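## Task

Get the printed block out of the middle drawer of the slim cabinet that has three drawers and set it down on the desk. When finished, every drawer anywhere in the room must be completely closed, no cabinet may have been shifted noticeably, and the robot must be neither toppled nor leaning. Anything that stays in place only because the robot is holding it does not count.

## Robot and tools

ROBOT. An omnidirectional wheeled base (strong wheels, 7 N m) carries a column about 1.75 m high. A carriage rides 1.0 m along it (lift_m) and holds two identical six-joint arms, each ending in a two-finger gripper. Arm bases sit at roughly 0.57 m + lift_m above the floor; some carriage parts hang about 0.15 m lower. A hand can reach 0.78 m from its shoulder but only about 0.38 m below its arm base. A hand is about 0.16 m long, 0.1 m wide, 0.14 m with fingers open. Parked arm: joints 1-6 = 0, 0.05, 0.05, 1.45, 0, 0; parked, the robot is about 0.95 m wide and 0.7 m long. Cameras: carriage_camera points ahead and about 20 degrees downward; left_wrist_camera and right_wrist_camera look out beyond the fingertips. All images are 504x504 pixels (vertical fields of view about 95, 85 and 52 degrees). Loose objects may occasionally get a short external nudge.

FRAMES. Base frame: origin on the floor below the base centre, x ahead, y to the left, z up. left_hand and right_hand are reported in it, each as the point between that hand's finger pads; quat_wxyz maps base axes onto hand axes (hand z runs along the fingers, fingers open along hand y; an upright hand with joints 1, 5, 6 at zero reads 1,0,0,0). Hand readings drift from truth, more when stretched; a level hand carrying 1 kg droops 10-17 cm. base_odometry is in the frame the base had at scene start and counts wheel rotation, so slip looks like motion; heading is left-positive in -3.142..3.142.

TOOLS.
execute_actions: "actions" is a list holding one action or nothing (empty just reports state and images). "cameras" optionally lists carriage_camera, left_wrist_camera, right_wrist_camera or "all"; omitted or null gives all, [] gives none. An action may contain "base", "joints" or both, started together. "base" takes exactly one relative move, measured from the base's last reported position: translate_m (metres, -2..2, ahead positive), strafe_m (metres, -2..2, left positive) or rotate_rad (radians, -6.3..6.3, counter-clockwise positive). "joints" is one flat dictionary of absolute targets keyed by name, each arm named separately: lift_m 0..1 m; left_/right_joint1_rad -2.617..3.054 (swing about vertical, 0 ahead, positive left); joint2_rad 0..3.141 (shoulder: 0 upper arm back and level, 1.57 vertical, 3.14 forward level); joint3_rad 0..3.141 (elbow, 0 folded, 3.14 straight); joint4_rad -1.57..1.57 (wrist pitch, positive lifts fingertips); joint5_rad -1.57..1.57 (wrist yaw, positive swings fingertips to the right, opposite to joint 1); joint6_rad -2.094..2.094 (roll about the finger axis, positive clockwise viewed from the forearm); left_/right_gripper_m 0..0.093 m pad gap. Unnamed joints may keep pushing toward earlier targets. Any action lasts at most 15 s. An unknown key or out-of-range number rejects the whole call with no motion. If a result reports a stop, remaining calls in that reply are skipped.
wait: seconds 0 to 10; commands nothing, returns state and images.
zoom_image: camera name plus region [x0, y0, x1, y1] in pixels of that camera's latest full image, top-left origin, at most 504 by 504.
finished_scene: scene number (1 or 2); ends the scene for good and reports success.

RESULT LINES. base_status and joint_status give each motion's outcome: done (for the base, wheels turned the commanded amount, slip or not; tiny moves may stop short yet read done), off_target (resting away from target, maybe still pushing; normal for a gripper holding something), contact_stop or time_out (target dropped, holds current spot), not_followed (a self-collision check blocked that arm's targets; a "joint command not followed" line with a cause appears; the blocked targets may be retried on later actions; grippers still execute), limit_stop_at_motor_heat. on_its_own covers things not commanded in this call; its "held at" is the target kept, not the position. motor_effort is percent of maximum, positive toward larger joint values, with peak in brackets; readings carry fixed bias and noise. A steadily falling lift effort while lowering means the hand or load is resting on something. drive_wheels (sign meaningless) staying high at rest means the base is still pressing. ARM HIT flags a hard self-collision. MOTOR HOT appears at 75 C; at 90 C the hot arm halts 10 s; at 100 C the arm goes limp and falls (OVER-TEMPERATURE FAULT). Stretched arms heat quickly even empty.

CAUTIONS. The base stops on contact, but only after hitting, and arm contact is not monitored during turns or usually when an arm joint is also commanded; the base may coast about 0.3 m after an arm touch. Arms have no contact stop and snap to targets once freed. After a blocked drive, back off about 0.2 m the opposite way (undo a turn), repeat if still pressed. The column can strike table edges the base slips under; reversing into one can tip the robot. Tipping risk grows with a high carriage, extended arms, loads, pulling, or abrupt stops; about 1.5 kg per hand with both arms forward can topple it, and only images show leaning. Never let arms bang or press on each other; to untangle, move the blocked arm clear first, the other later. Gripper pads exert about 45-60 N each. Avoid drops, slams and shoving furniture.

Each tool is called after "Call:" as a command line: name --argument value for each argument, lists and objects as JSON in quotes; but a table of rows of numbers goes row by row, as --pt "numbers of a row", without its own name.

## Session

Call:
execute_actions --actions '[]'

Scene clock: 0.00 s.
base_odometry: x=+0.000 y=+0.000 heading=+0.000 (m, m, rad; odometry frame)
base_status: not commanded
joint_positions: lift_m=+0.297 left_joint1_rad=-0.007 left_joint2_rad=+0.077 left_joint3_rad=+0.053 left_joint4_rad=+1.462 left_joint5_rad=+0.001 left_joint6_rad=-0.021 left_gripper_m=+0.094 right_joint1_rad=-0.026 right_joint2_rad=+0.035 right_joint3_rad=+0.068 right_joint4_rad=+1.439 right_joint5_rad=-0.039 right_joint6_rad=+0.025 right_gripper_m=+0.094
joint_status: not commanded
motor_effort: lift_m=+23 drive_wheels=+2 (%)
left_hand: x=+0.3206 y=+0.3431 z=+1.3186 quat_wxyz=(+0.998, +0.000, +0.066, -0.014) (m; base frame)
right_hand: x=+0.3082 y=-0.3374 z=+1.3224 quat_wxyz=(+0.999, -0.018, +0.050, +0.000) (m; base frame)
pictures: carriage_camera, left_wrist_camera, right_wrist_camera
Images, in order (width x height): carriage_camera 504x504, left_wrist_camera 504x504, right_wrist_camera 504x504.

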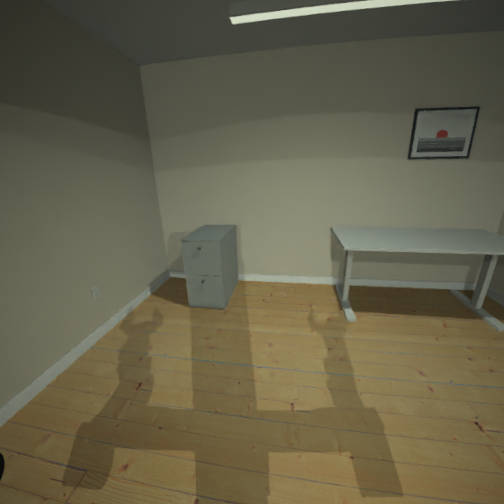

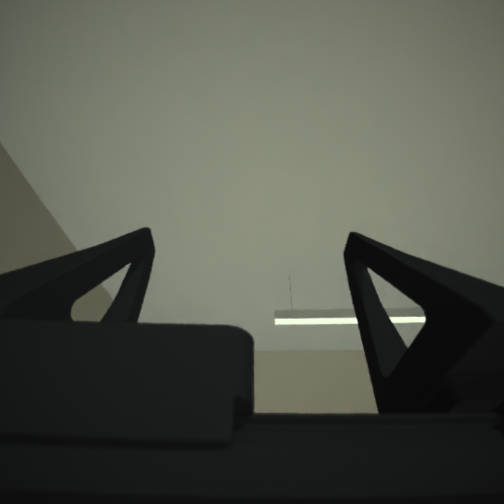

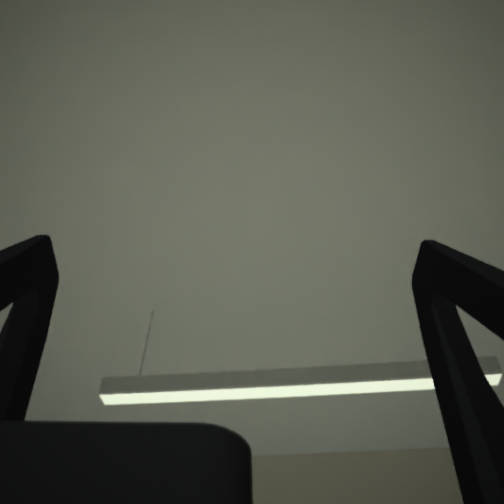

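Call:
zoom_image --camera "carriage_camera" --region '[150, 200, 280, 330]'

Region (150, 200, 280, 330) of carriage_camera's 504x504 image, scaled by 3.877, with more detail than that image has.

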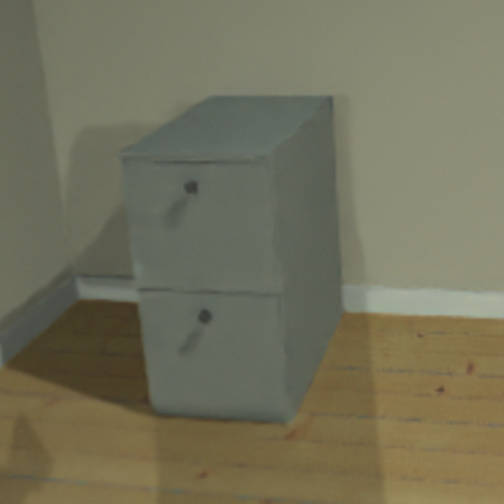

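Call:
execute_actions --actions '[{"base":{"rotate_rad":-1.3}}]' --cameras '["carriage_camera"]'

Call:
execute_actions --actions '[{"base":{"rotate_rad":-1.5}}]' --cameras '["carriage_camera"]'

Scene clock: 3.13 s.
base_odometry: x=+0.000 y=+0.000 heading=-1.300 (m, m, rad; odometry frame)
base_status: done
joint_positions: lift_m=+0.297 left_joint1_rad=-0.007 left_joint2_rad=+0.077 left_joint3_rad=+0.053 left_joint4_rad=+1.461 left_joint5_rad=+0.001 left_joint6_rad=-0.021 left_gripper_m=+0.094 right_joint1_rad=-0.026 right_joint2_rad=+0.035 right_joint3_rad=+0.068 right_joint4_rad=+1.438 right_joint5_rad=-0.039 right_joint6_rad=+0.025 right_gripper_m=+0.094
joint_status: not commanded
motor_effort: lift_m=+23(23) drive_wheels=+3(11) (%)
left_hand: x=+0.3207 y=+0.3431 z=+1.3186 quat_wxyz=(+0.998, +0.000, +0.067, -0.014) (m; base frame)
right_hand: x=+0.3084 y=-0.3375 z=+1.3224 quat_wxyz=(+0.999, -0.018, +0.050, +0.000) (m; base frame)
pictures: carriage_camera
Images, in order (width x height): carriage_camera 504x504.

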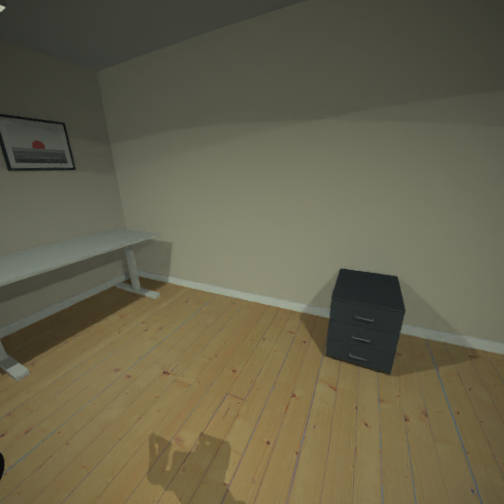

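Scene clock: 6.17 s.
base_odometry: x=+0.000 y=+0.000 heading=-2.800 (m, m, rad; odometry frame)
base_status: done
joint_positions: lift_m=+0.297 left_joint1_rad=-0.007 left_joint2_rad=+0.077 left_joint3_rad=+0.053 left_joint4_rad=+1.461 left_joint5_rad=+0.001 left_joint6_rad=-0.021 left_gripper_m=+0.094 right_joint1_rad=-0.026 right_joint2_rad=+0.035 right_joint3_rad=+0.068 right_joint4_rad=+1.438 right_joint5_rad=-0.039 right_joint6_rad=+0.025 right_gripper_m=+0.094
joint_status: not commanded
motor_effort: lift_m=+23(23) drive_wheels=+3(9) (%)
left_hand: x=+0.3207 y=+0.3431 z=+1.3186 quat_wxyz=(+0.998, +0.000, +0.067, -0.014) (m; base frame)
right_hand: x=+0.3085 y=-0.3375 z=+1.3224 quat_wxyz=(+0.999, -0.018, +0.050, +0.000) (m; base frame)
pictures: carriage_camera
Images, in order (width x height): carriage_camera 504x504.

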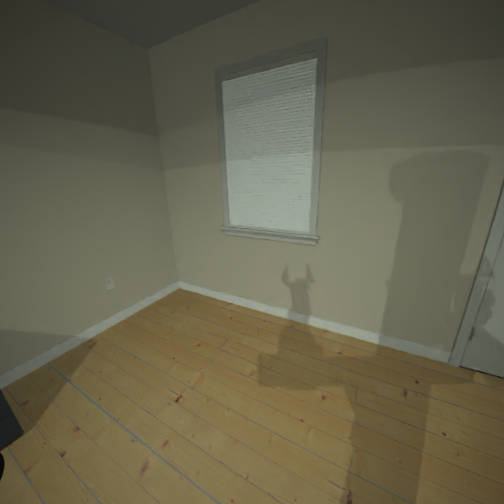

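Call:
execute_actions --actions '[{"base":{"rotate_rad":-1.6}}]' --cameras '["carriage_camera"]'

Scene clock: 9.73 s.
base_odometry: x=+0.000 y=+0.000 heading=+1.884 (m, m, rad; odometry frame)
base_status: done
joint_positions: lift_m=+0.297 left_joint1_rad=-0.007 left_joint2_rad=+0.077 left_joint3_rad=+0.053 left_joint4_rad=+1.461 left_joint5_rad=+0.001 left_joint6_rad=-0.021 left_gripper_m=+0.094 right_joint1_rad=-0.026 right_joint2_rad=+0.035 right_joint3_rad=+0.068 right_joint4_rad=+1.437 right_joint5_rad=-0.039 right_joint6_rad=+0.025 right_gripper_m=+0.094
joint_status: not commanded
motor_effort: lift_m=+23(23) drive_wheels=+3(9) (%)
left_hand: x=+0.3208 y=+0.3431 z=+1.3185 quat_wxyz=(+0.998, +0.000, +0.067, -0.014) (m; base frame)
right_hand: x=+0.3087 y=-0.3375 z=+1.3224 quat_wxyz=(+0.999, -0.018, +0.051, +0.000) (m; base frame)
pictures: carriage_camera
Images, in order (width x height): carriage_camera 504x504.

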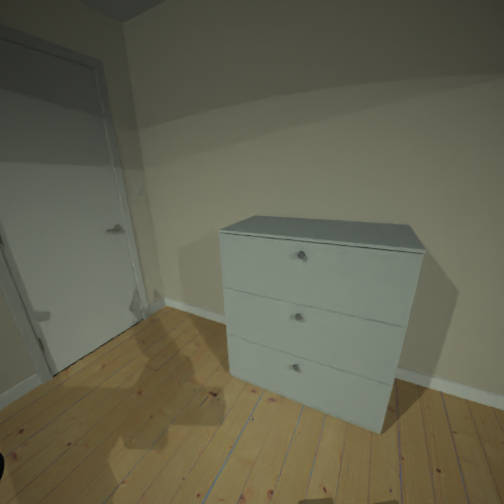

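Call:
execute_actions --actions '[{"base":{"rotate_rad":2.71},"joints":{"lift_m":0.0}}]' --cameras '["carriage_camera"]'

Call:
execute_actions --actions '[{"base":{"translate_m":0.5}}]' --cameras '["carriage_camera"]'

Scene clock: 15.17 s.
base_odometry: x=+0.000 y=+0.000 heading=-1.690 (m, m, rad; odometry frame)
base_status: done
joint_positions: lift_m=+0.000 left_joint1_rad=-0.007 left_joint2_rad=+0.077 left_joint3_rad=+0.053 left_joint4_rad=+1.459 left_joint5_rad=+0.001 left_joint6_rad=-0.021 left_gripper_m=+0.094 right_joint1_rad=-0.026 right_joint2_rad=+0.035 right_joint3_rad=+0.068 right_joint4_rad=+1.435 right_joint5_rad=-0.039 right_joint6_rad=+0.025 right_gripper_m=+0.094
joint_status: all done
motor_effort: lift_m=+19(21) drive_wheels=+3(12) (%)
left_hand: x=+0.3214 y=+0.3431 z=+1.0216 quat_wxyz=(+0.998, +0.000, +0.068, -0.014) (m; base frame)
right_hand: x=+0.3092 y=-0.3375 z=+1.0255 quat_wxyz=(+0.998, -0.018, +0.052, +0.001) (m; base frame)
pictures: carriage_camera
Images, in order (width x height): carriage_camera 504x504.

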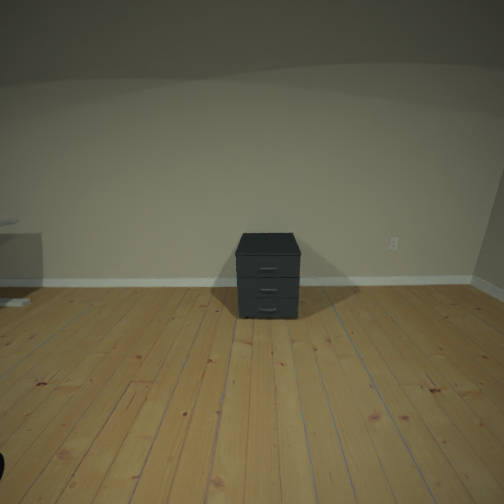

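Scene clock: 18.27 s.
base_odometry: x=-0.059 y=-0.497 heading=-1.689 (m, m, rad; odometry frame)
base_status: done
joint_positions: lift_m=+0.000 left_joint1_rad=-0.007 left_joint2_rad=+0.077 left_joint3_rad=+0.053 left_joint4_rad=+1.459 left_joint5_rad=+0.001 left_joint6_rad=-0.021 left_gripper_m=+0.094 right_joint1_rad=-0.026 right_joint2_rad=+0.035 right_joint3_rad=+0.068 right_joint4_rad=+1.437 right_joint5_rad=-0.039 right_joint6_rad=+0.025 right_gripper_m=+0.094
joint_status: not commanded
motor_effort: lift_m=+19(19) drive_wheels=-5(14) (%)
left_hand: x=+0.3214 y=+0.3431 z=+1.0216 quat_wxyz=(+0.998, +0.000, +0.068, -0.014) (m; base frame)
right_hand: x=+0.3088 y=-0.3375 z=+1.0255 quat_wxyz=(+0.999, -0.018, +0.051, +0.000) (m; base frame)
pictures: carriage_camera
Images, in order (width x height): carriage_camera 504x504.

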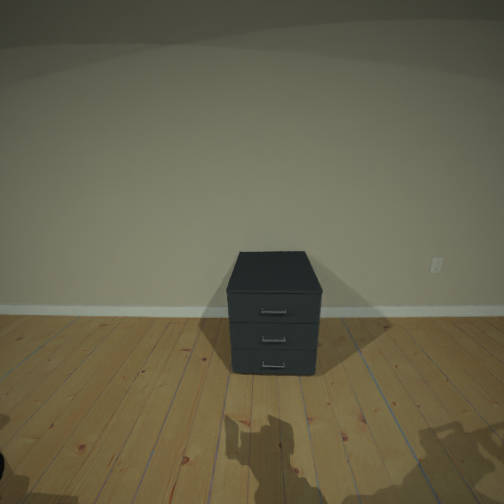

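Call:
execute_actions --actions '[{"base":{"strafe_m":0.235},"joints":{"right_joint2_rad":3.1,"right_joint3_rad":1.33,"right_joint4_rad":0.85,"right_joint5_rad":0,"right_joint1_rad":0,"right_joint6_rad":1.57}}]'

Scene clock: 21.60 s.
base_odometry: x=+0.175 y=-0.524 heading=-1.689 (m, m, rad; odometry frame)
base_status: done
joint_positions: lift_m=+0.000 left_joint1_rad=-0.007 left_joint2_rad=+0.077 left_joint3_rad=+0.053 left_joint4_rad=+1.459 left_joint5_rad=+0.001 left_joint6_rad=-0.021 left_gripper_m=+0.094 right_joint1_rad=-0.006 right_joint2_rad=+3.101 right_joint3_rad=+1.325 right_joint4_rad=+0.838 right_joint5_rad=-0.004 right_joint6_rad=+1.564 right_gripper_m=+0.094
joint_status: all done
motor_effort: lift_m=+19(19) drive_wheels=-1(9) (%)
left_hand: x=+0.3213 y=+0.3431 z=+1.0216 quat_wxyz=(+0.998, +0.000, +0.068, -0.014) (m; base frame)
right_hand: x=+0.7227 y=-0.3453 z=+0.2638 quat_wxyz=(+0.220, +0.671, +0.673, +0.220) (m; base frame)
pictures: carriage_camera, left_wrist_camera, right_wrist_camera
Images, in order (width x height): carriage_camera 504x504, left_wrist_camera 504x504, right_wrist_camera 504x504.

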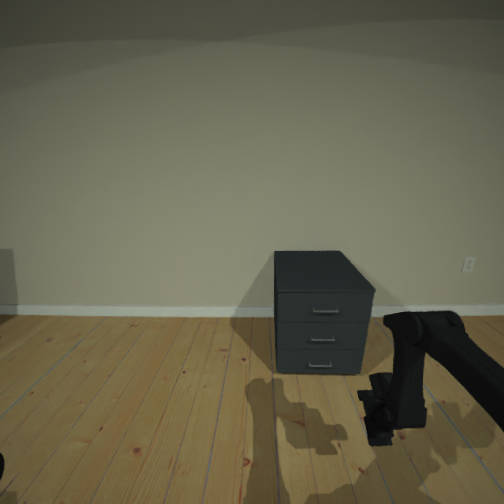

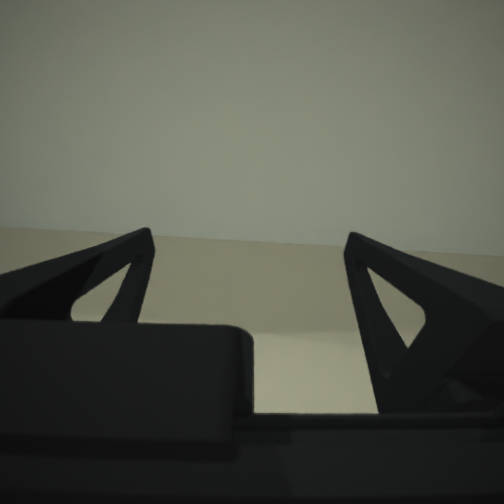

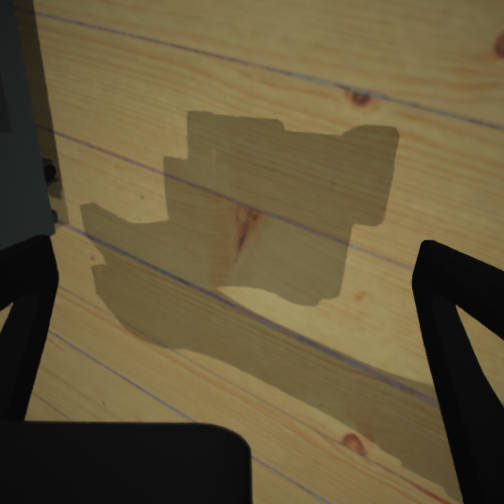

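Call:
execute_actions --actions '[{"base":{"translate_m":0.33}}]' --cameras '["carriage_camera","right_wrist_camera"]'

Call:
zoom_image --camera "carriage_camera" --region '[260, 300, 460, 500]'

Scene clock: 24.40 s.
base_odometry: x=+0.136 y=-0.851 heading=-1.689 (m, m, rad; odometry frame)
base_status: translate_m contact_stop (by the wheels' count: +0.329 of +0.330)
joint_positions: lift_m=+0.000 left_joint1_rad=-0.007 left_joint2_rad=+0.077 left_joint3_rad=+0.053 left_joint4_rad=+1.459 left_joint5_rad=+0.001 left_joint6_rad=-0.021 left_gripper_m=+0.094 right_joint1_rad=-0.006 right_joint2_rad=+3.099 right_joint3_rad=+1.254 right_joint4_rad=+0.896 right_joint5_rad=+0.037 right_joint6_rad=+1.574 right_gripper_m=+0.094
joint_status: not commanded
motor_effort: lift_m=+19(19) drive_wheels=+3(9) (%)
left_hand: x=+0.3213 y=+0.3431 z=+1.0216 quat_wxyz=(+0.998, +0.000, +0.068, -0.014) (m; base frame)
right_hand: x=+0.7030 y=-0.3523 z=+0.2628 quat_wxyz=(+0.229, +0.680, +0.666, +0.203) (m; base frame)
pictures: carriage_camera, right_wrist_camera
Images, in order (width x height): carriage_camera 504x504, right_wrist_camera 504x504.

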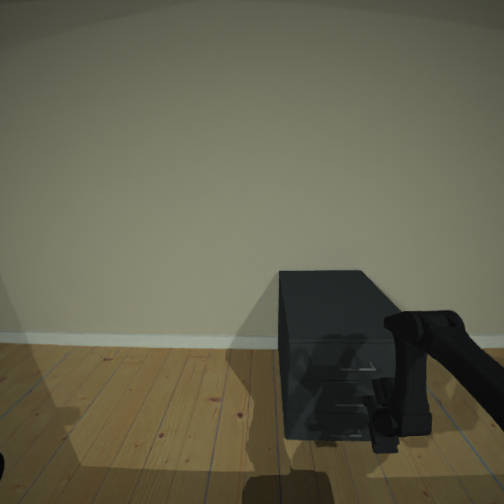

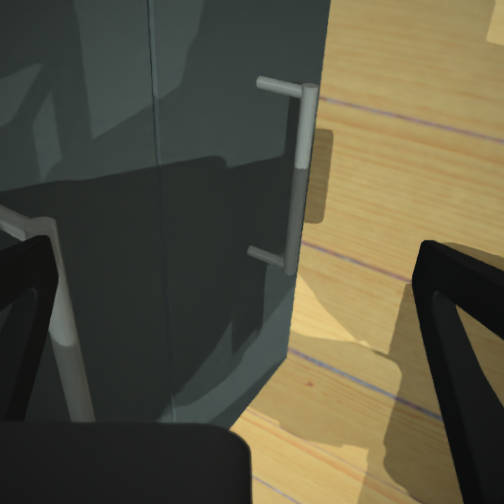

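Region (260, 300, 460, 500) of carriage_camera's 504x504 image, scaled by 2.520, with more detail than that image has.

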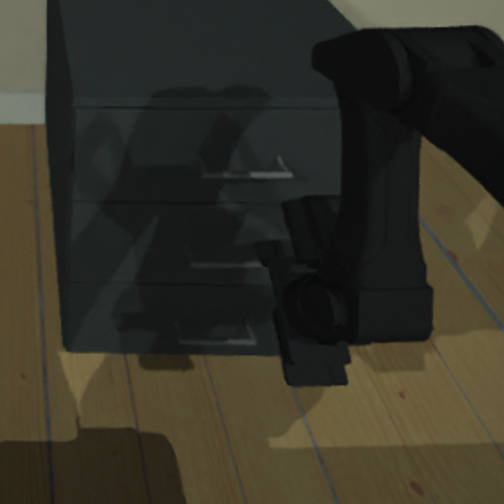

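Call:
execute_actions --actions '[{"base":{"translate_m":-0.12},"joints":{"right_joint2_rad":3.0,"right_joint3_rad":1.30,"right_joint4_rad":0.85,"right_joint5_rad":0,"right_joint1_rad":0,"right_joint6_rad":1.57}}]' --cameras '["carriage_camera","right_wrist_camera"]'

Call:
execute_actions --actions '[{"base":{"strafe_m":0.07}}]' --cameras '["carriage_camera","right_wrist_camera"]'

Scene clock: 26.47 s.
base_odometry: x=+0.150 y=-0.732 heading=-1.689 (m, m, rad; odometry frame)
base_status: done
joint_positions: lift_m=+0.000 left_joint1_rad=-0.007 left_joint2_rad=+0.077 left_joint3_rad=+0.053 left_joint4_rad=+1.459 left_joint5_rad=+0.001 left_joint6_rad=-0.021 left_gripper_m=+0.094 right_joint1_rad=-0.006 right_joint2_rad=+3.004 right_joint3_rad=+1.293 right_joint4_rad=+0.851 right_joint5_rad=+0.007 right_joint6_rad=+1.576 right_gripper_m=+0.094
joint_status: all done
motor_effort: lift_m=+19(19) drive_wheels=+0(8) (%)
left_hand: x=+0.3213 y=+0.3431 z=+1.0216 quat_wxyz=(+0.998, +0.000, +0.068, -0.014) (m; base frame)
right_hand: x=+0.7520 y=-0.3475 z=+0.3026 quat_wxyz=(+0.248, +0.667, +0.659, +0.244) (m; base frame)
pictures: carriage_camera, right_wrist_camera
Images, in order (width x height): carriage_camera 504x504, right_wrist_camera 504x504.

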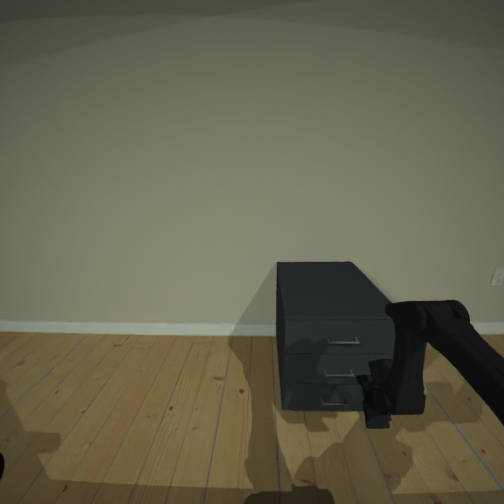

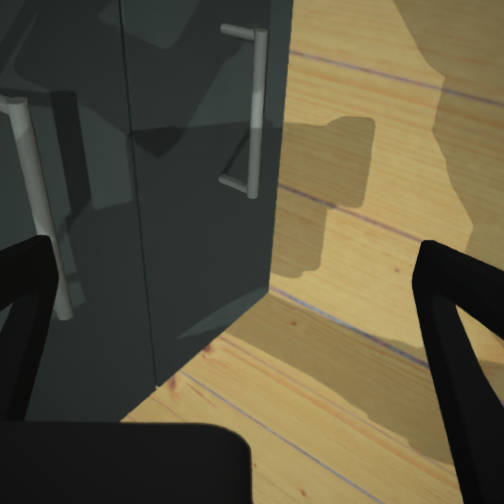

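Scene clock: 27.90 s.
base_odometry: x=+0.220 y=-0.740 heading=-1.689 (m, m, rad; odometry frame)
base_status: done
joint_positions: lift_m=+0.000 left_joint1_rad=-0.007 left_joint2_rad=+0.077 left_joint3_rad=+0.053 left_joint4_rad=+1.459 left_joint5_rad=+0.001 left_joint6_rad=-0.021 left_gripper_m=+0.094 right_joint1_rad=-0.003 right_joint2_rad=+3.004 right_joint3_rad=+1.293 right_joint4_rad=+0.849 right_joint5_rad=+0.005 right_joint6_rad=+1.576 right_gripper_m=+0.094
joint_status: not commanded
motor_effort: lift_m=+19(19) drive_wheels=-1(7) (%)
left_hand: x=+0.3213 y=+0.3431 z=+1.0216 quat_wxyz=(+0.998, +0.000, +0.068, -0.014) (m; base frame)
right_hand: x=+0.7518 y=-0.3459 z=+0.3024 quat_wxyz=(+0.247, +0.666, +0.660, +0.244) (m; base frame)
pictures: carriage_camera, right_wrist_camera
Images, in order (width x height): carriage_camera 504x504, right_wrist_camera 504x504.

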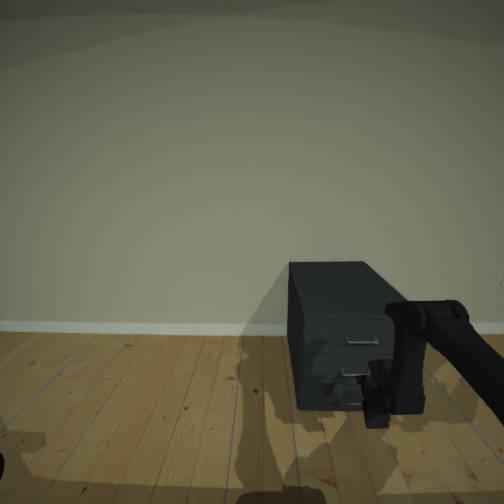

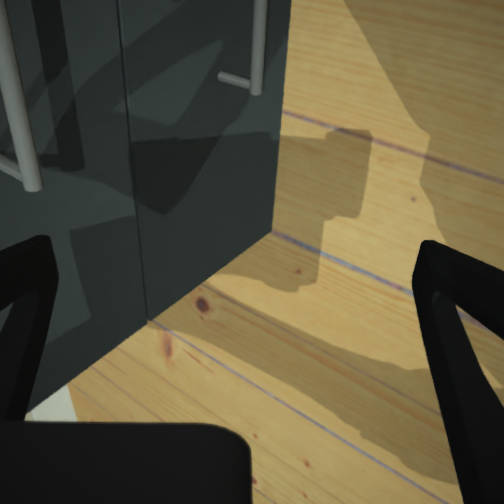

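Call:
execute_actions --actions '[{"base":{"strafe_m":-0.03}}]' --cameras '[]'

Call:
execute_actions --actions '[{"base":{"translate_m":0.06}}]' --cameras '["carriage_camera","right_wrist_camera"]'

Scene clock: 29.70 s.
base_odometry: x=+0.190 y=-0.737 heading=-1.689 (m, m, rad; odometry frame)
base_status: done
joint_positions: lift_m=+0.000 left_joint1_rad=-0.007 left_joint2_rad=+0.077 left_joint3_rad=+0.053 left_joint4_rad=+1.459 left_joint5_rad=+0.001 left_joint6_rad=-0.021 left_gripper_m=+0.094 right_joint1_rad=-0.003 right_joint2_rad=+3.004 right_joint3_rad=+1.293 right_joint4_rad=+0.849 right_joint5_rad=+0.005 right_joint6_rad=+1.576 right_gripper_m=+0.094
joint_status: not commanded
motor_effort: lift_m=+19(19) drive_wheels=+0(8) (%)
left_hand: x=+0.3213 y=+0.3431 z=+1.0216 quat_wxyz=(+0.998, +0.000, +0.068, -0.014) (m; base frame)
right_hand: x=+0.7517 y=-0.3455 z=+0.3023 quat_wxyz=(+0.247, +0.666, +0.660, +0.244) (m; base frame)
pictures: none
No camera images: the call's "cameras" was empty. Leave "cameras" out to get every camera's image.

Scene clock: 31.03 s.
base_odometry: x=+0.183 y=-0.796 heading=-1.688 (m, m, rad; odometry frame)
base_status: done
joint_positions: lift_m=+0.000 left_joint1_rad=-0.007 left_joint2_rad=+0.077 left_joint3_rad=+0.053 left_joint4_rad=+1.459 left_joint5_rad=+0.001 left_joint6_rad=-0.021 left_gripper_m=+0.094 right_joint1_rad=-0.003 right_joint2_rad=+3.004 right_joint3_rad=+1.293 right_joint4_rad=+0.848 right_joint5_rad=+0.005 right_joint6_rad=+1.576 right_gripper_m=+0.094
joint_status: not commanded
motor_effort: lift_m=+19(19) drive_wheels=+3(8) (%)
left_hand: x=+0.3213 y=+0.3431 z=+1.0216 quat_wxyz=(+0.998, +0.000, +0.068, -0.014) (m; base frame)
right_hand: x=+0.7516 y=-0.3455 z=+0.3022 quat_wxyz=(+0.246, +0.666, +0.660, +0.244) (m; base frame)
pictures: carriage_camera, right_wrist_camera
Images, in order (width x height): carriage_camera 504x504, right_wrist_camera 504x504.

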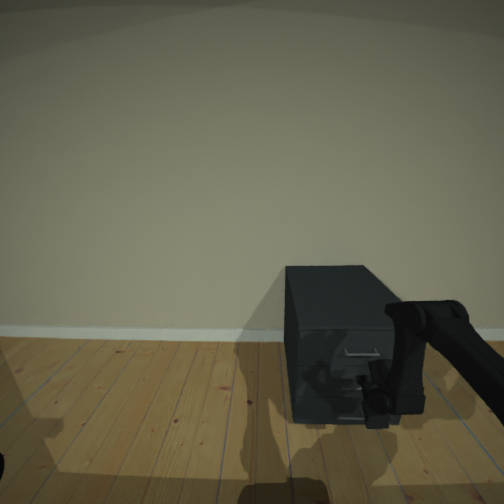

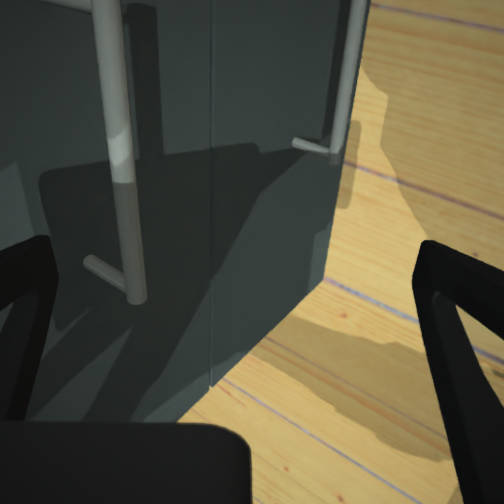

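Call:
execute_actions --actions '[{"base":{"translate_m":0.055}}]' --cameras '["right_wrist_camera"]'

Scene clock: 32.80 s.
base_odometry: x=+0.177 y=-0.851 heading=-1.688 (m, m, rad; odometry frame)
base_status: done
joint_positions: lift_m=+0.000 left_joint1_rad=-0.007 left_joint2_rad=+0.077 left_joint3_rad=+0.053 left_joint4_rad=+1.459 left_joint5_rad=+0.001 left_joint6_rad=-0.021 left_gripper_m=+0.094 right_joint1_rad=-0.003 right_joint2_rad=+3.004 right_joint3_rad=+1.293 right_joint4_rad=+0.792 right_joint5_rad=+0.004 right_joint6_rad=+1.576 right_gripper_m=+0.094
joint_status: not commanded
motor_effort: lift_m=+19(19) drive_wheels=+3(9) (%)
left_hand: x=+0.3212 y=+0.3431 z=+1.0216 quat_wxyz=(+0.998, +0.000, +0.068, -0.014) (m; base frame)
right_hand: x=+0.7408 y=-0.3453 z=+0.2935 quat_wxyz=(+0.227, +0.673, +0.667, +0.226) (m; base frame)
pictures: right_wrist_camera
Images, in order (width x height): right_wrist_camera 504x504.

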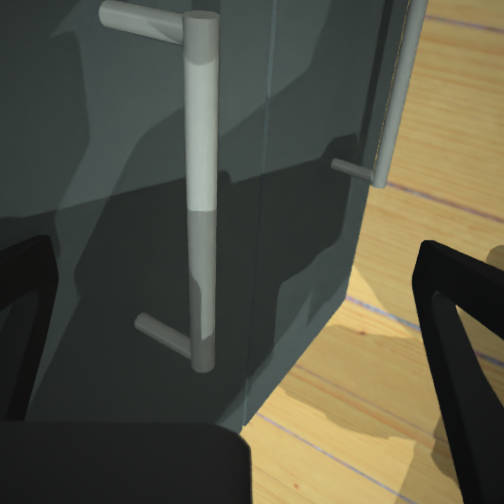

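Call:
execute_actions --actions '[{"joints":{"right_joint2_rad":3.14,"right_joint3_rad":1.41,"right_joint4_rad":0.78}}]' --cameras '["carriage_camera","right_wrist_camera"]'

Scene clock: 33.83 s.
base_odometry: x=+0.177 y=-0.851 heading=-1.688 (m, m, rad; odometry frame)
base_status: not commanded
joint_positions: lift_m=+0.000 left_joint1_rad=-0.007 left_joint2_rad=+0.077 left_joint3_rad=+0.053 left_joint4_rad=+1.459 left_joint5_rad=+0.001 left_joint6_rad=-0.021 left_gripper_m=+0.094 right_joint1_rad=-0.003 right_joint2_rad=+3.122 right_joint3_rad=+1.392 right_joint4_rad=+0.769 right_joint5_rad=+0.004 right_joint6_rad=+1.576 right_gripper_m=+0.094
joint_status: all done
joint sent to its limit — the command would take right_joint2_rad past its upper limit, so that joint was sent only as far as its limit.
motor_effort: lift_m=+19(19) drive_wheels=+3(3) (%)
left_hand: x=+0.3212 y=+0.3431 z=+1.0216 quat_wxyz=(+0.998, +0.000, +0.068, -0.014) (m; base frame)
right_hand: x=+0.7297 y=-0.3453 z=+0.2556 quat_wxyz=(+0.213, +0.677, +0.672, +0.211) (m; base frame)
pictures: carriage_camera, right_wrist_camera
Images, in order (width x height): carriage_camera 504x504, right_wrist_camera 504x504.

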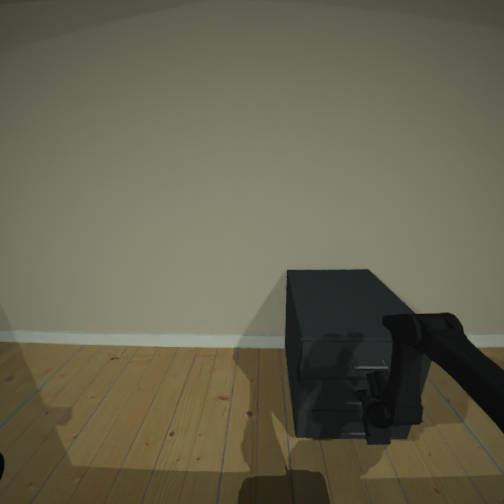

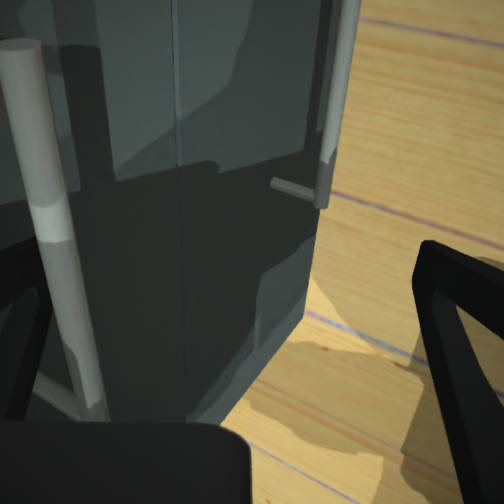

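Call:
execute_actions --actions '[{"base":{"translate_m":0.015},"joints":{"right_gripper_m":0.06}}]' --cameras '["right_wrist_camera"]'

Scene clock: 34.83 s.
base_odometry: x=+0.176 y=-0.866 heading=-1.687 (m, m, rad; odometry frame)
base_status: done
joint_positions: lift_m=+0.000 left_joint1_rad=-0.007 left_joint2_rad=+0.077 left_joint3_rad=+0.053 left_joint4_rad=+1.459 left_joint5_rad=+0.001 left_joint6_rad=-0.021 left_gripper_m=+0.094 right_joint1_rad=-0.003 right_joint2_rad=+3.122 right_joint3_rad=+1.397 right_joint4_rad=+0.785 right_joint5_rad=+0.003 right_joint6_rad=+1.576 right_gripper_m=+0.060
joint_status: all done
motor_effort: lift_m=+19(19) drive_wheels=-3(9) (%)
left_hand: x=+0.3212 y=+0.3431 z=+1.0216 quat_wxyz=(+0.998, +0.000, +0.068, -0.014) (m; base frame)
right_hand: x=+0.7351 y=-0.3451 z=+0.2587 quat_wxyz=(+0.220, +0.675, +0.670, +0.218) (m; base frame)
pictures: right_wrist_camera
Images, in order (width x height): right_wrist_camera 504x504.

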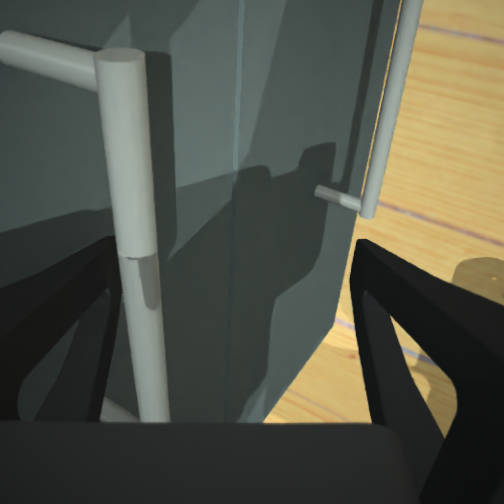

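Call:
execute_actions --actions '[{"base":{"translate_m":0.04},"joints":{"right_gripper_m":0.035,"right_joint4_rad":0.64}}]' --cameras '["right_wrist_camera"]'

Scene clock: 36.17 s.
base_odometry: x=+0.171 y=-0.905 heading=-1.687 (m, m, rad; odometry frame)
base_status: done
joint_positions: lift_m=+0.000 left_joint1_rad=-0.007 left_joint2_rad=+0.077 left_joint3_rad=+0.053 left_joint4_rad=+1.461 left_joint5_rad=+0.001 left_joint6_rad=-0.021 left_gripper_m=+0.094 right_joint1_rad=-0.003 right_joint2_rad=+3.122 right_joint3_rad=+1.351 right_joint4_rad=+0.607 right_joint5_rad=+0.003 right_joint6_rad=+1.578 right_gripper_m=+0.035
joint_status: all done
motor_effort: lift_m=+19(19) drive_wheels=+5(11) (%)
left_hand: x=+0.3209 y=+0.3431 z=+1.0217 quat_wxyz=(+0.998, +0.000, +0.067, -0.014) (m; base frame)
right_hand: x=+0.6759 y=-0.3453 z=+0.2308 quat_wxyz=(+0.143, +0.696, +0.689, +0.142) (m; base frame)
pictures: right_wrist_camera
Images, in order (width x height): right_wrist_camera 504x504.

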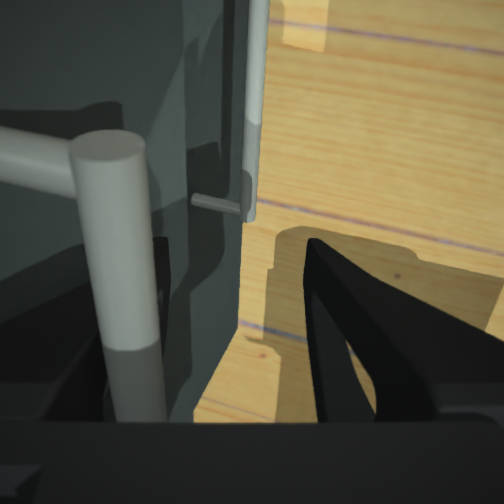

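Call:
execute_actions --actions '[{"base":{"translate_m":-0.01},"joints":{"right_gripper_m":0.0,"right_joint3_rad":1.37,"right_joint4_rad":0.6}}]' --cameras '["right_wrist_camera","carriage_camera"]'

Call:
execute_actions --actions '[{"base":{"translate_m":-0.15},"joints":{"right_gripper_m":0.0}}]' --cameras '["right_wrist_camera","carriage_camera"]'

Scene clock: 38.83 s.
base_odometry: x=+0.172 y=-0.896 heading=-1.687 (m, m, rad; odometry frame)
base_status: done
joint_positions: lift_m=+0.000 left_joint1_rad=-0.007 left_joint2_rad=+0.077 left_joint3_rad=+0.053 left_joint4_rad=+1.461 left_joint5_rad=+0.001 left_joint6_rad=-0.021 left_gripper_m=+0.094 right_joint1_rad=-0.006 right_joint2_rad=+3.122 right_joint3_rad=+1.353 right_joint4_rad=+0.716 right_joint5_rad=+0.010 right_joint6_rad=+1.586 right_gripper_m=+0.005
joint_status: right_joint4_rad off_target (ended at +0.716, target +0.600); right_gripper_m off_target (ended at +0.005, target +0.000); the others done
motor_effort: lift_m=+22(22) drive_wheels=+3(8) (%)
left_hand: x=+0.3208 y=+0.3431 z=+1.0214 quat_wxyz=(+0.998, +0.000, +0.067, -0.014) (m; base frame)
right_hand: x=+0.7008 y=-0.3476 z=+0.2427 quat_wxyz=(+0.184, +0.692, +0.676, +0.178) (m; base frame)
pictures: carriage_camera, right_wrist_camera
Images, in order (width x height): carriage_camera 504x504, right_wrist_camera 504x504.

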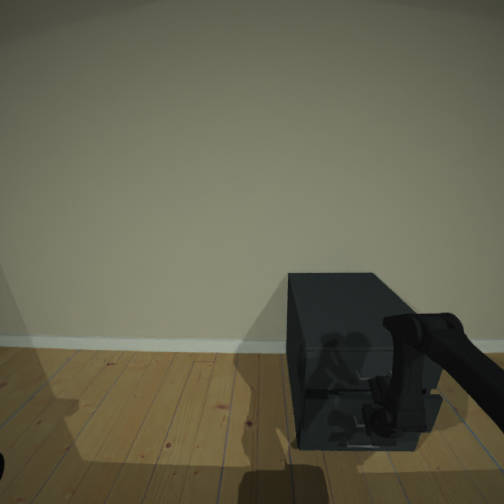

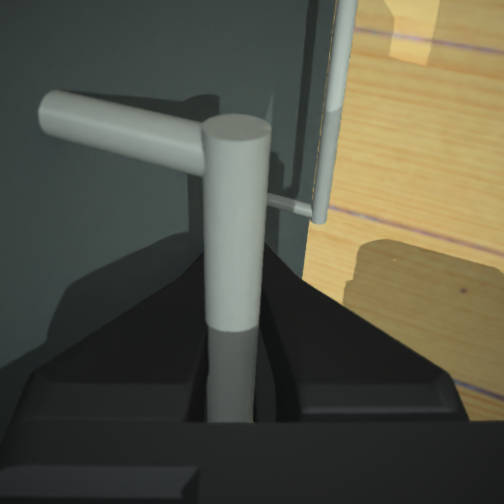

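Scene clock: 40.67 s.
base_odometry: x=+0.190 y=-0.747 heading=-1.686 (m, m, rad; odometry frame)
base_status: done
joint_positions: lift_m=+0.000 left_joint1_rad=-0.007 left_joint2_rad=+0.077 left_joint3_rad=+0.053 left_joint4_rad=+1.461 left_joint5_rad=+0.001 left_joint6_rad=-0.021 left_gripper_m=+0.094 right_joint1_rad=+0.000 right_joint2_rad=+3.122 right_joint3_rad=+1.384 right_joint4_rad=+0.692 right_joint5_rad=+0.007 right_joint6_rad=+1.580 right_gripper_m=+0.004
joint_status: all done
motor_effort: lift_m=+22(22) drive_wheels=-2(9) (%)
left_hand: x=+0.3208 y=+0.3431 z=+1.0214 quat_wxyz=(+0.998, +0.000, +0.067, -0.014) (m; base frame)
right_hand: x=+0.7105 y=-0.3444 z=+0.2441 quat_wxyz=(+0.185, +0.686, +0.679, +0.182) (m; base frame)
pictures: carriage_camera, right_wrist_camera
Images, in order (width x height): carriage_camera 504x504, right_wrist_camera 504x504.

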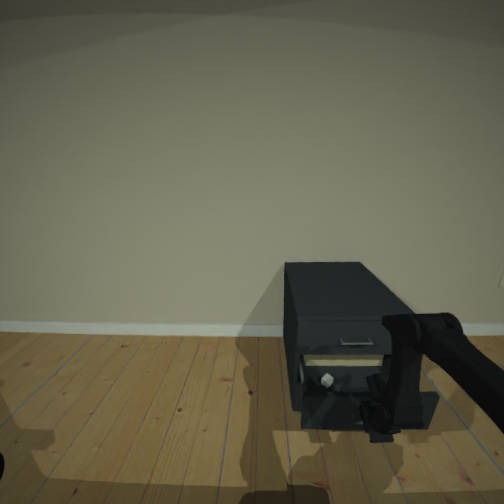

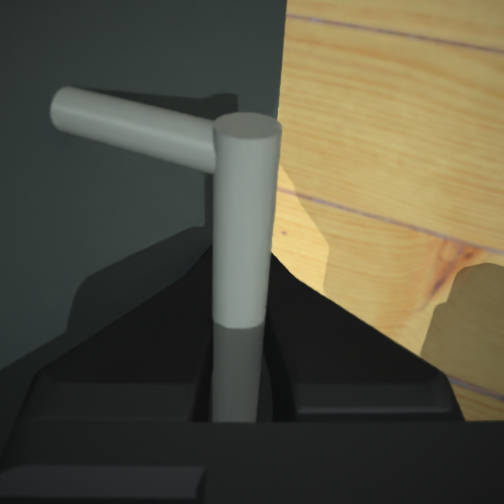

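Opening works.

Call:
zoom_image --camera "carriage_camera" --region '[270, 320, 450, 450]'

Region (270, 320, 450, 450) of carriage_camera's 504x504 image, scaled by 2.800, with more detail than that image has.

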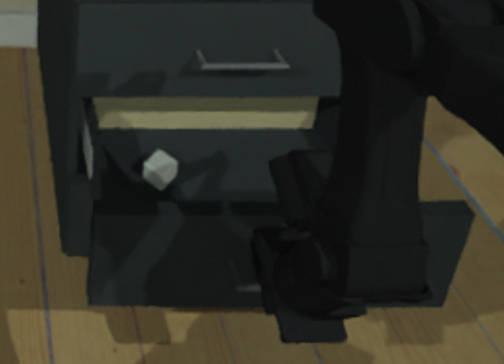

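Call:
execute_actions --actions '[{"base":{"translate_m":-0.09}}]' --cameras '["carriage_camera"]'

Call:
zoom_image --camera "carriage_camera" --region '[260, 300, 460, 450]'

Scene clock: 42.40 s.
base_odometry: x=+0.200 y=-0.657 heading=-1.686 (m, m, rad; odometry frame)
base_status: done
joint_positions: lift_m=+0.000 left_joint1_rad=-0.007 left_joint2_rad=+0.077 left_joint3_rad=+0.053 left_joint4_rad=+1.461 left_joint5_rad=+0.001 left_joint6_rad=-0.021 left_gripper_m=+0.094 right_joint1_rad=+0.002 right_joint2_rad=+3.122 right_joint3_rad=+1.384 right_joint4_rad=+0.696 right_joint5_rad=+0.004 right_joint6_rad=+1.577 right_gripper_m=+0.003
joint_status: not commanded
motor_effort: lift_m=+22(22) drive_wheels=-2(8) (%)
left_hand: x=+0.3208 y=+0.3431 z=+1.0214 quat_wxyz=(+0.998, +0.000, +0.067, -0.014) (m; base frame)
right_hand: x=+0.7113 y=-0.3433 z=+0.2446 quat_wxyz=(+0.185, +0.684, +0.681, +0.184) (m; base frame)
pictures: carriage_camera
Images, in order (width x height): carriage_camera 504x504.

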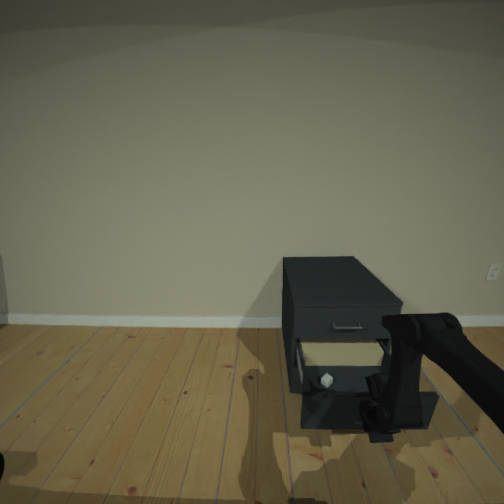

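Region (260, 300, 460, 450) of carriage_camera's 504x504 image, scaled by 2.520, with more detail than that image has; it fills the top 378 rows of this view, and the rest is white.

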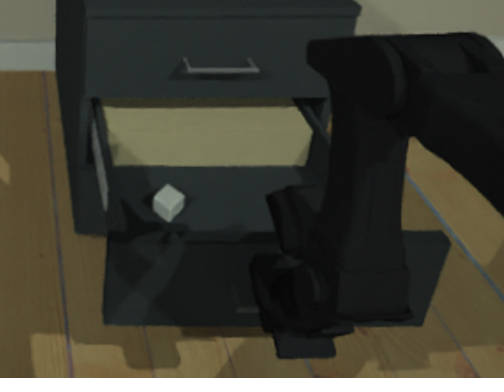

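Call:
execute_actions --actions '[{"base":{"translate_m":-0.06}}]' --cameras '[]'

Call:
execute_actions --actions '[{"joints":{"right_gripper_m":0.07,"right_joint4_rad":0.70,"right_joint3_rad":1.384}}]' --cameras '["right_wrist_camera"]'

Scene clock: 44.37 s.
base_odometry: x=+0.208 y=-0.598 heading=-1.686 (m, m, rad; odometry frame)
base_status: done
joint_positions: lift_m=+0.000 left_joint1_rad=-0.007 left_joint2_rad=+0.077 left_joint3_rad=+0.053 left_joint4_rad=+1.461 left_joint5_rad=+0.001 left_joint6_rad=-0.021 left_gripper_m=+0.094 right_joint1_rad=+0.004 right_joint2_rad=+3.122 right_joint3_rad=+1.384 right_joint4_rad=+0.697 right_joint5_rad=+0.003 right_joint6_rad=+1.578 right_gripper_m=+0.003
joint_status: not commanded
motor_effort: lift_m=+22(22) drive_wheels=-2(8) (%)
left_hand: x=+0.3208 y=+0.3431 z=+1.0214 quat_wxyz=(+0.998, +0.000, +0.067, -0.014) (m; base frame)
right_hand: x=+0.7115 y=-0.3423 z=+0.2447 quat_wxyz=(+0.185, +0.684, +0.681, +0.185) (m; base frame)
pictures: none
No camera images: the call's "cameras" was empty. Leave "cameras" out to get every camera's image.

Scene clock: 45.20 s.
base_odometry: x=+0.208 y=-0.598 heading=-1.686 (m, m, rad; odometry frame)
base_status: not commanded
joint_positions: lift_m=+0.000 left_joint1_rad=-0.007 left_joint2_rad=+0.077 left_joint3_rad=+0.053 left_joint4_rad=+1.461 left_joint5_rad=+0.001 left_joint6_rad=-0.021 left_gripper_m=+0.094 right_joint1_rad=+0.004 right_joint2_rad=+3.122 right_joint3_rad=+1.374 right_joint4_rad=+0.688 right_joint5_rad=+0.000 right_joint6_rad=+1.577 right_gripper_m=+0.070
joint_status: all done
motor_effort: lift_m=+22(22) drive_wheels=-1(2) (%)
left_hand: x=+0.3208 y=+0.3431 z=+1.0214 quat_wxyz=(+0.998, +0.000, +0.067, -0.014) (m; base frame)
right_hand: x=+0.7049 y=-0.3419 z=+0.2422 quat_wxyz=(+0.178, +0.685, +0.683, +0.179) (m; base frame)
pictures: right_wrist_camera
Images, in order (width x height): right_wrist_camera 504x504.

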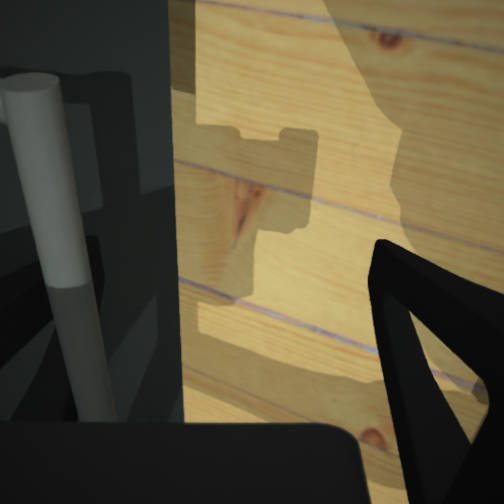

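Call:
execute_actions --actions '[{"joints":{"lift_m":0.22}}]' --cameras '["carriage_camera"]'

Call:
execute_actions --actions '[{"base":{"translate_m":0.25},"joints":{"right_joint2_rad":3.1,"right_joint3_rad":1.33,"right_joint4_rad":0.2,"right_joint6_rad":0.0,"right_gripper_m":0.093}}]'

Scene clock: 46.87 s.
base_odometry: x=+0.208 y=-0.598 heading=-1.686 (m, m, rad; odometry frame)
base_status: not commanded
joint_positions: lift_m=+0.220 left_joint1_rad=-0.007 left_joint2_rad=+0.077 left_joint3_rad=+0.053 left_joint4_rad=+1.461 left_joint5_rad=+0.001 left_joint6_rad=-0.021 left_gripper_m=+0.094 right_joint1_rad=+0.004 right_joint2_rad=+3.122 right_joint3_rad=+1.374 right_joint4_rad=+0.698 right_joint5_rad=+0.000 right_joint6_rad=+1.577 right_gripper_m=+0.070
joint_status: all done
motor_effort: lift_m=+25(29) drive_wheels=-1(1) (%)
left_hand: x=+0.3208 y=+0.3431 z=+1.2411 quat_wxyz=(+0.998, +0.000, +0.067, -0.014) (m; base frame)
right_hand: x=+0.7071 y=-0.3419 z=+0.4631 quat_wxyz=(+0.181, +0.684, +0.683, +0.183) (m; base frame)
pictures: carriage_camera
Images, in order (width x height): carriage_camera 504x504.

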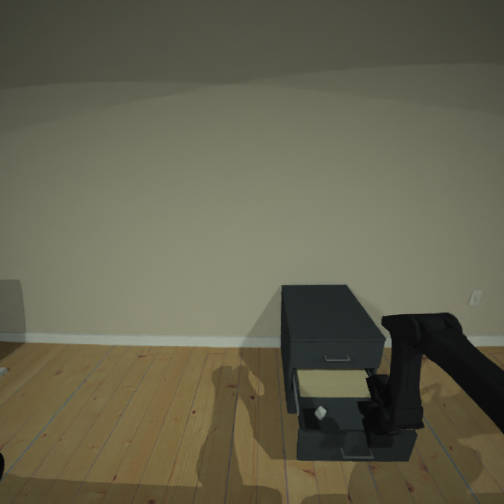

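Scene clock: 49.27 s.
base_odometry: x=+0.179 y=-0.846 heading=-1.686 (m, m, rad; odometry frame)
base_status: done
joint_positions: lift_m=+0.220 left_joint1_rad=-0.007 left_joint2_rad=+0.077 left_joint3_rad=+0.053 left_joint4_rad=+1.461 left_joint5_rad=+0.001 left_joint6_rad=-0.021 left_gripper_m=+0.094 right_joint1_rad=+0.004 right_joint2_rad=+3.117 right_joint3_rad=+1.346 right_joint4_rad=+0.199 right_joint5_rad=+0.000 right_joint6_rad=+0.006 right_gripper_m=+0.093
joint_status: all done
motor_effort: lift_m=+25(25) drive_wheels=-3(8) (%)
left_hand: x=+0.3208 y=+0.3431 z=+1.2411 quat_wxyz=(+0.998, +0.000, +0.067, -0.014) (m; base frame)
right_hand: x=+0.5788 y=-0.3424 z=+0.4317 quat_wxyz=(+0.000, +0.001, +1.000, +0.000) (m; base frame)
pictures: carriage_camera, left_wrist_camera, right_wrist_camera
Images, in order (width x height): carriage_camera 504x504, left_wrist_camera 504x504, right_wrist_camera 504x504.

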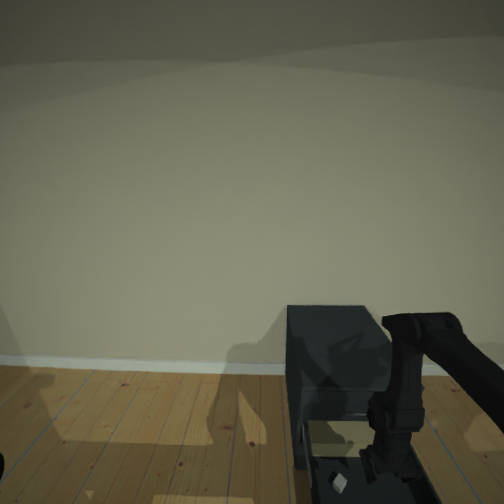

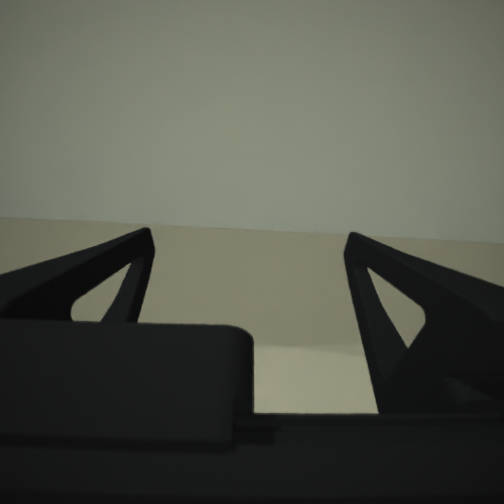

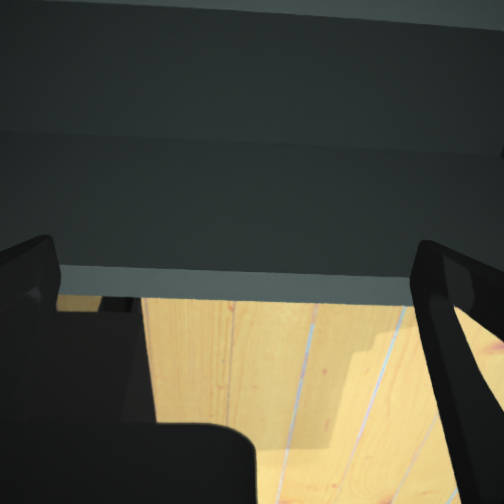

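Call:
execute_actions --actions '[{"base":{"translate_m":0.06},"joints":{"right_joint1_rad":0.1,"right_joint4_rad":0.35}}]' --cameras '["carriage_camera","right_wrist_camera"]'

Scene clock: 50.97 s.
base_odometry: x=+0.172 y=-0.906 heading=-1.685 (m, m, rad; odometry frame)
base_status: done
joint_positions: lift_m=+0.220 left_joint1_rad=-0.007 left_joint2_rad=+0.077 left_joint3_rad=+0.053 left_joint4_rad=+1.461 left_joint5_rad=+0.001 left_joint6_rad=-0.021 left_gripper_m=+0.094 right_joint1_rad=+0.107 right_joint2_rad=+3.117 right_joint3_rad=+1.346 right_joint4_rad=+0.346 right_joint5_rad=+0.000 right_joint6_rad=+0.005 right_gripper_m=+0.093
joint_status: all done
motor_effort: lift_m=+24(25) drive_wheels=+3(9) (%)
left_hand: x=+0.3207 y=+0.3431 z=+1.2411 quat_wxyz=(+0.998, +0.000, +0.067, -0.014) (m; base frame)
right_hand: x=+0.6129 y=-0.3084 z=+0.4343 quat_wxyz=(+0.073, -0.050, +0.996, +0.004) (m; base frame)
pictures: carriage_camera, right_wrist_camera
Images, in order (width x height): carriage_camera 504x504, right_wrist_camera 504x504.

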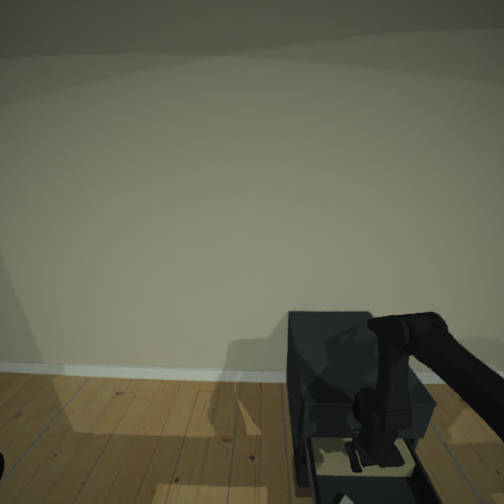

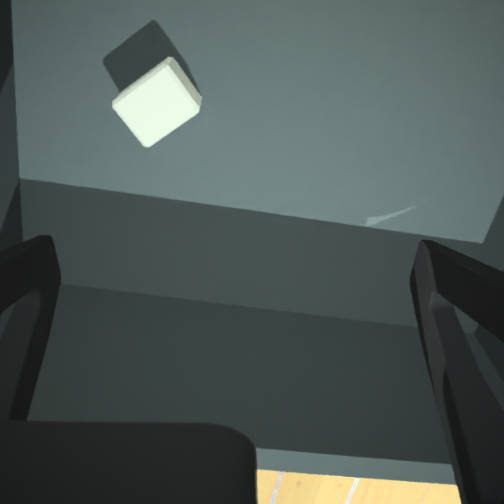

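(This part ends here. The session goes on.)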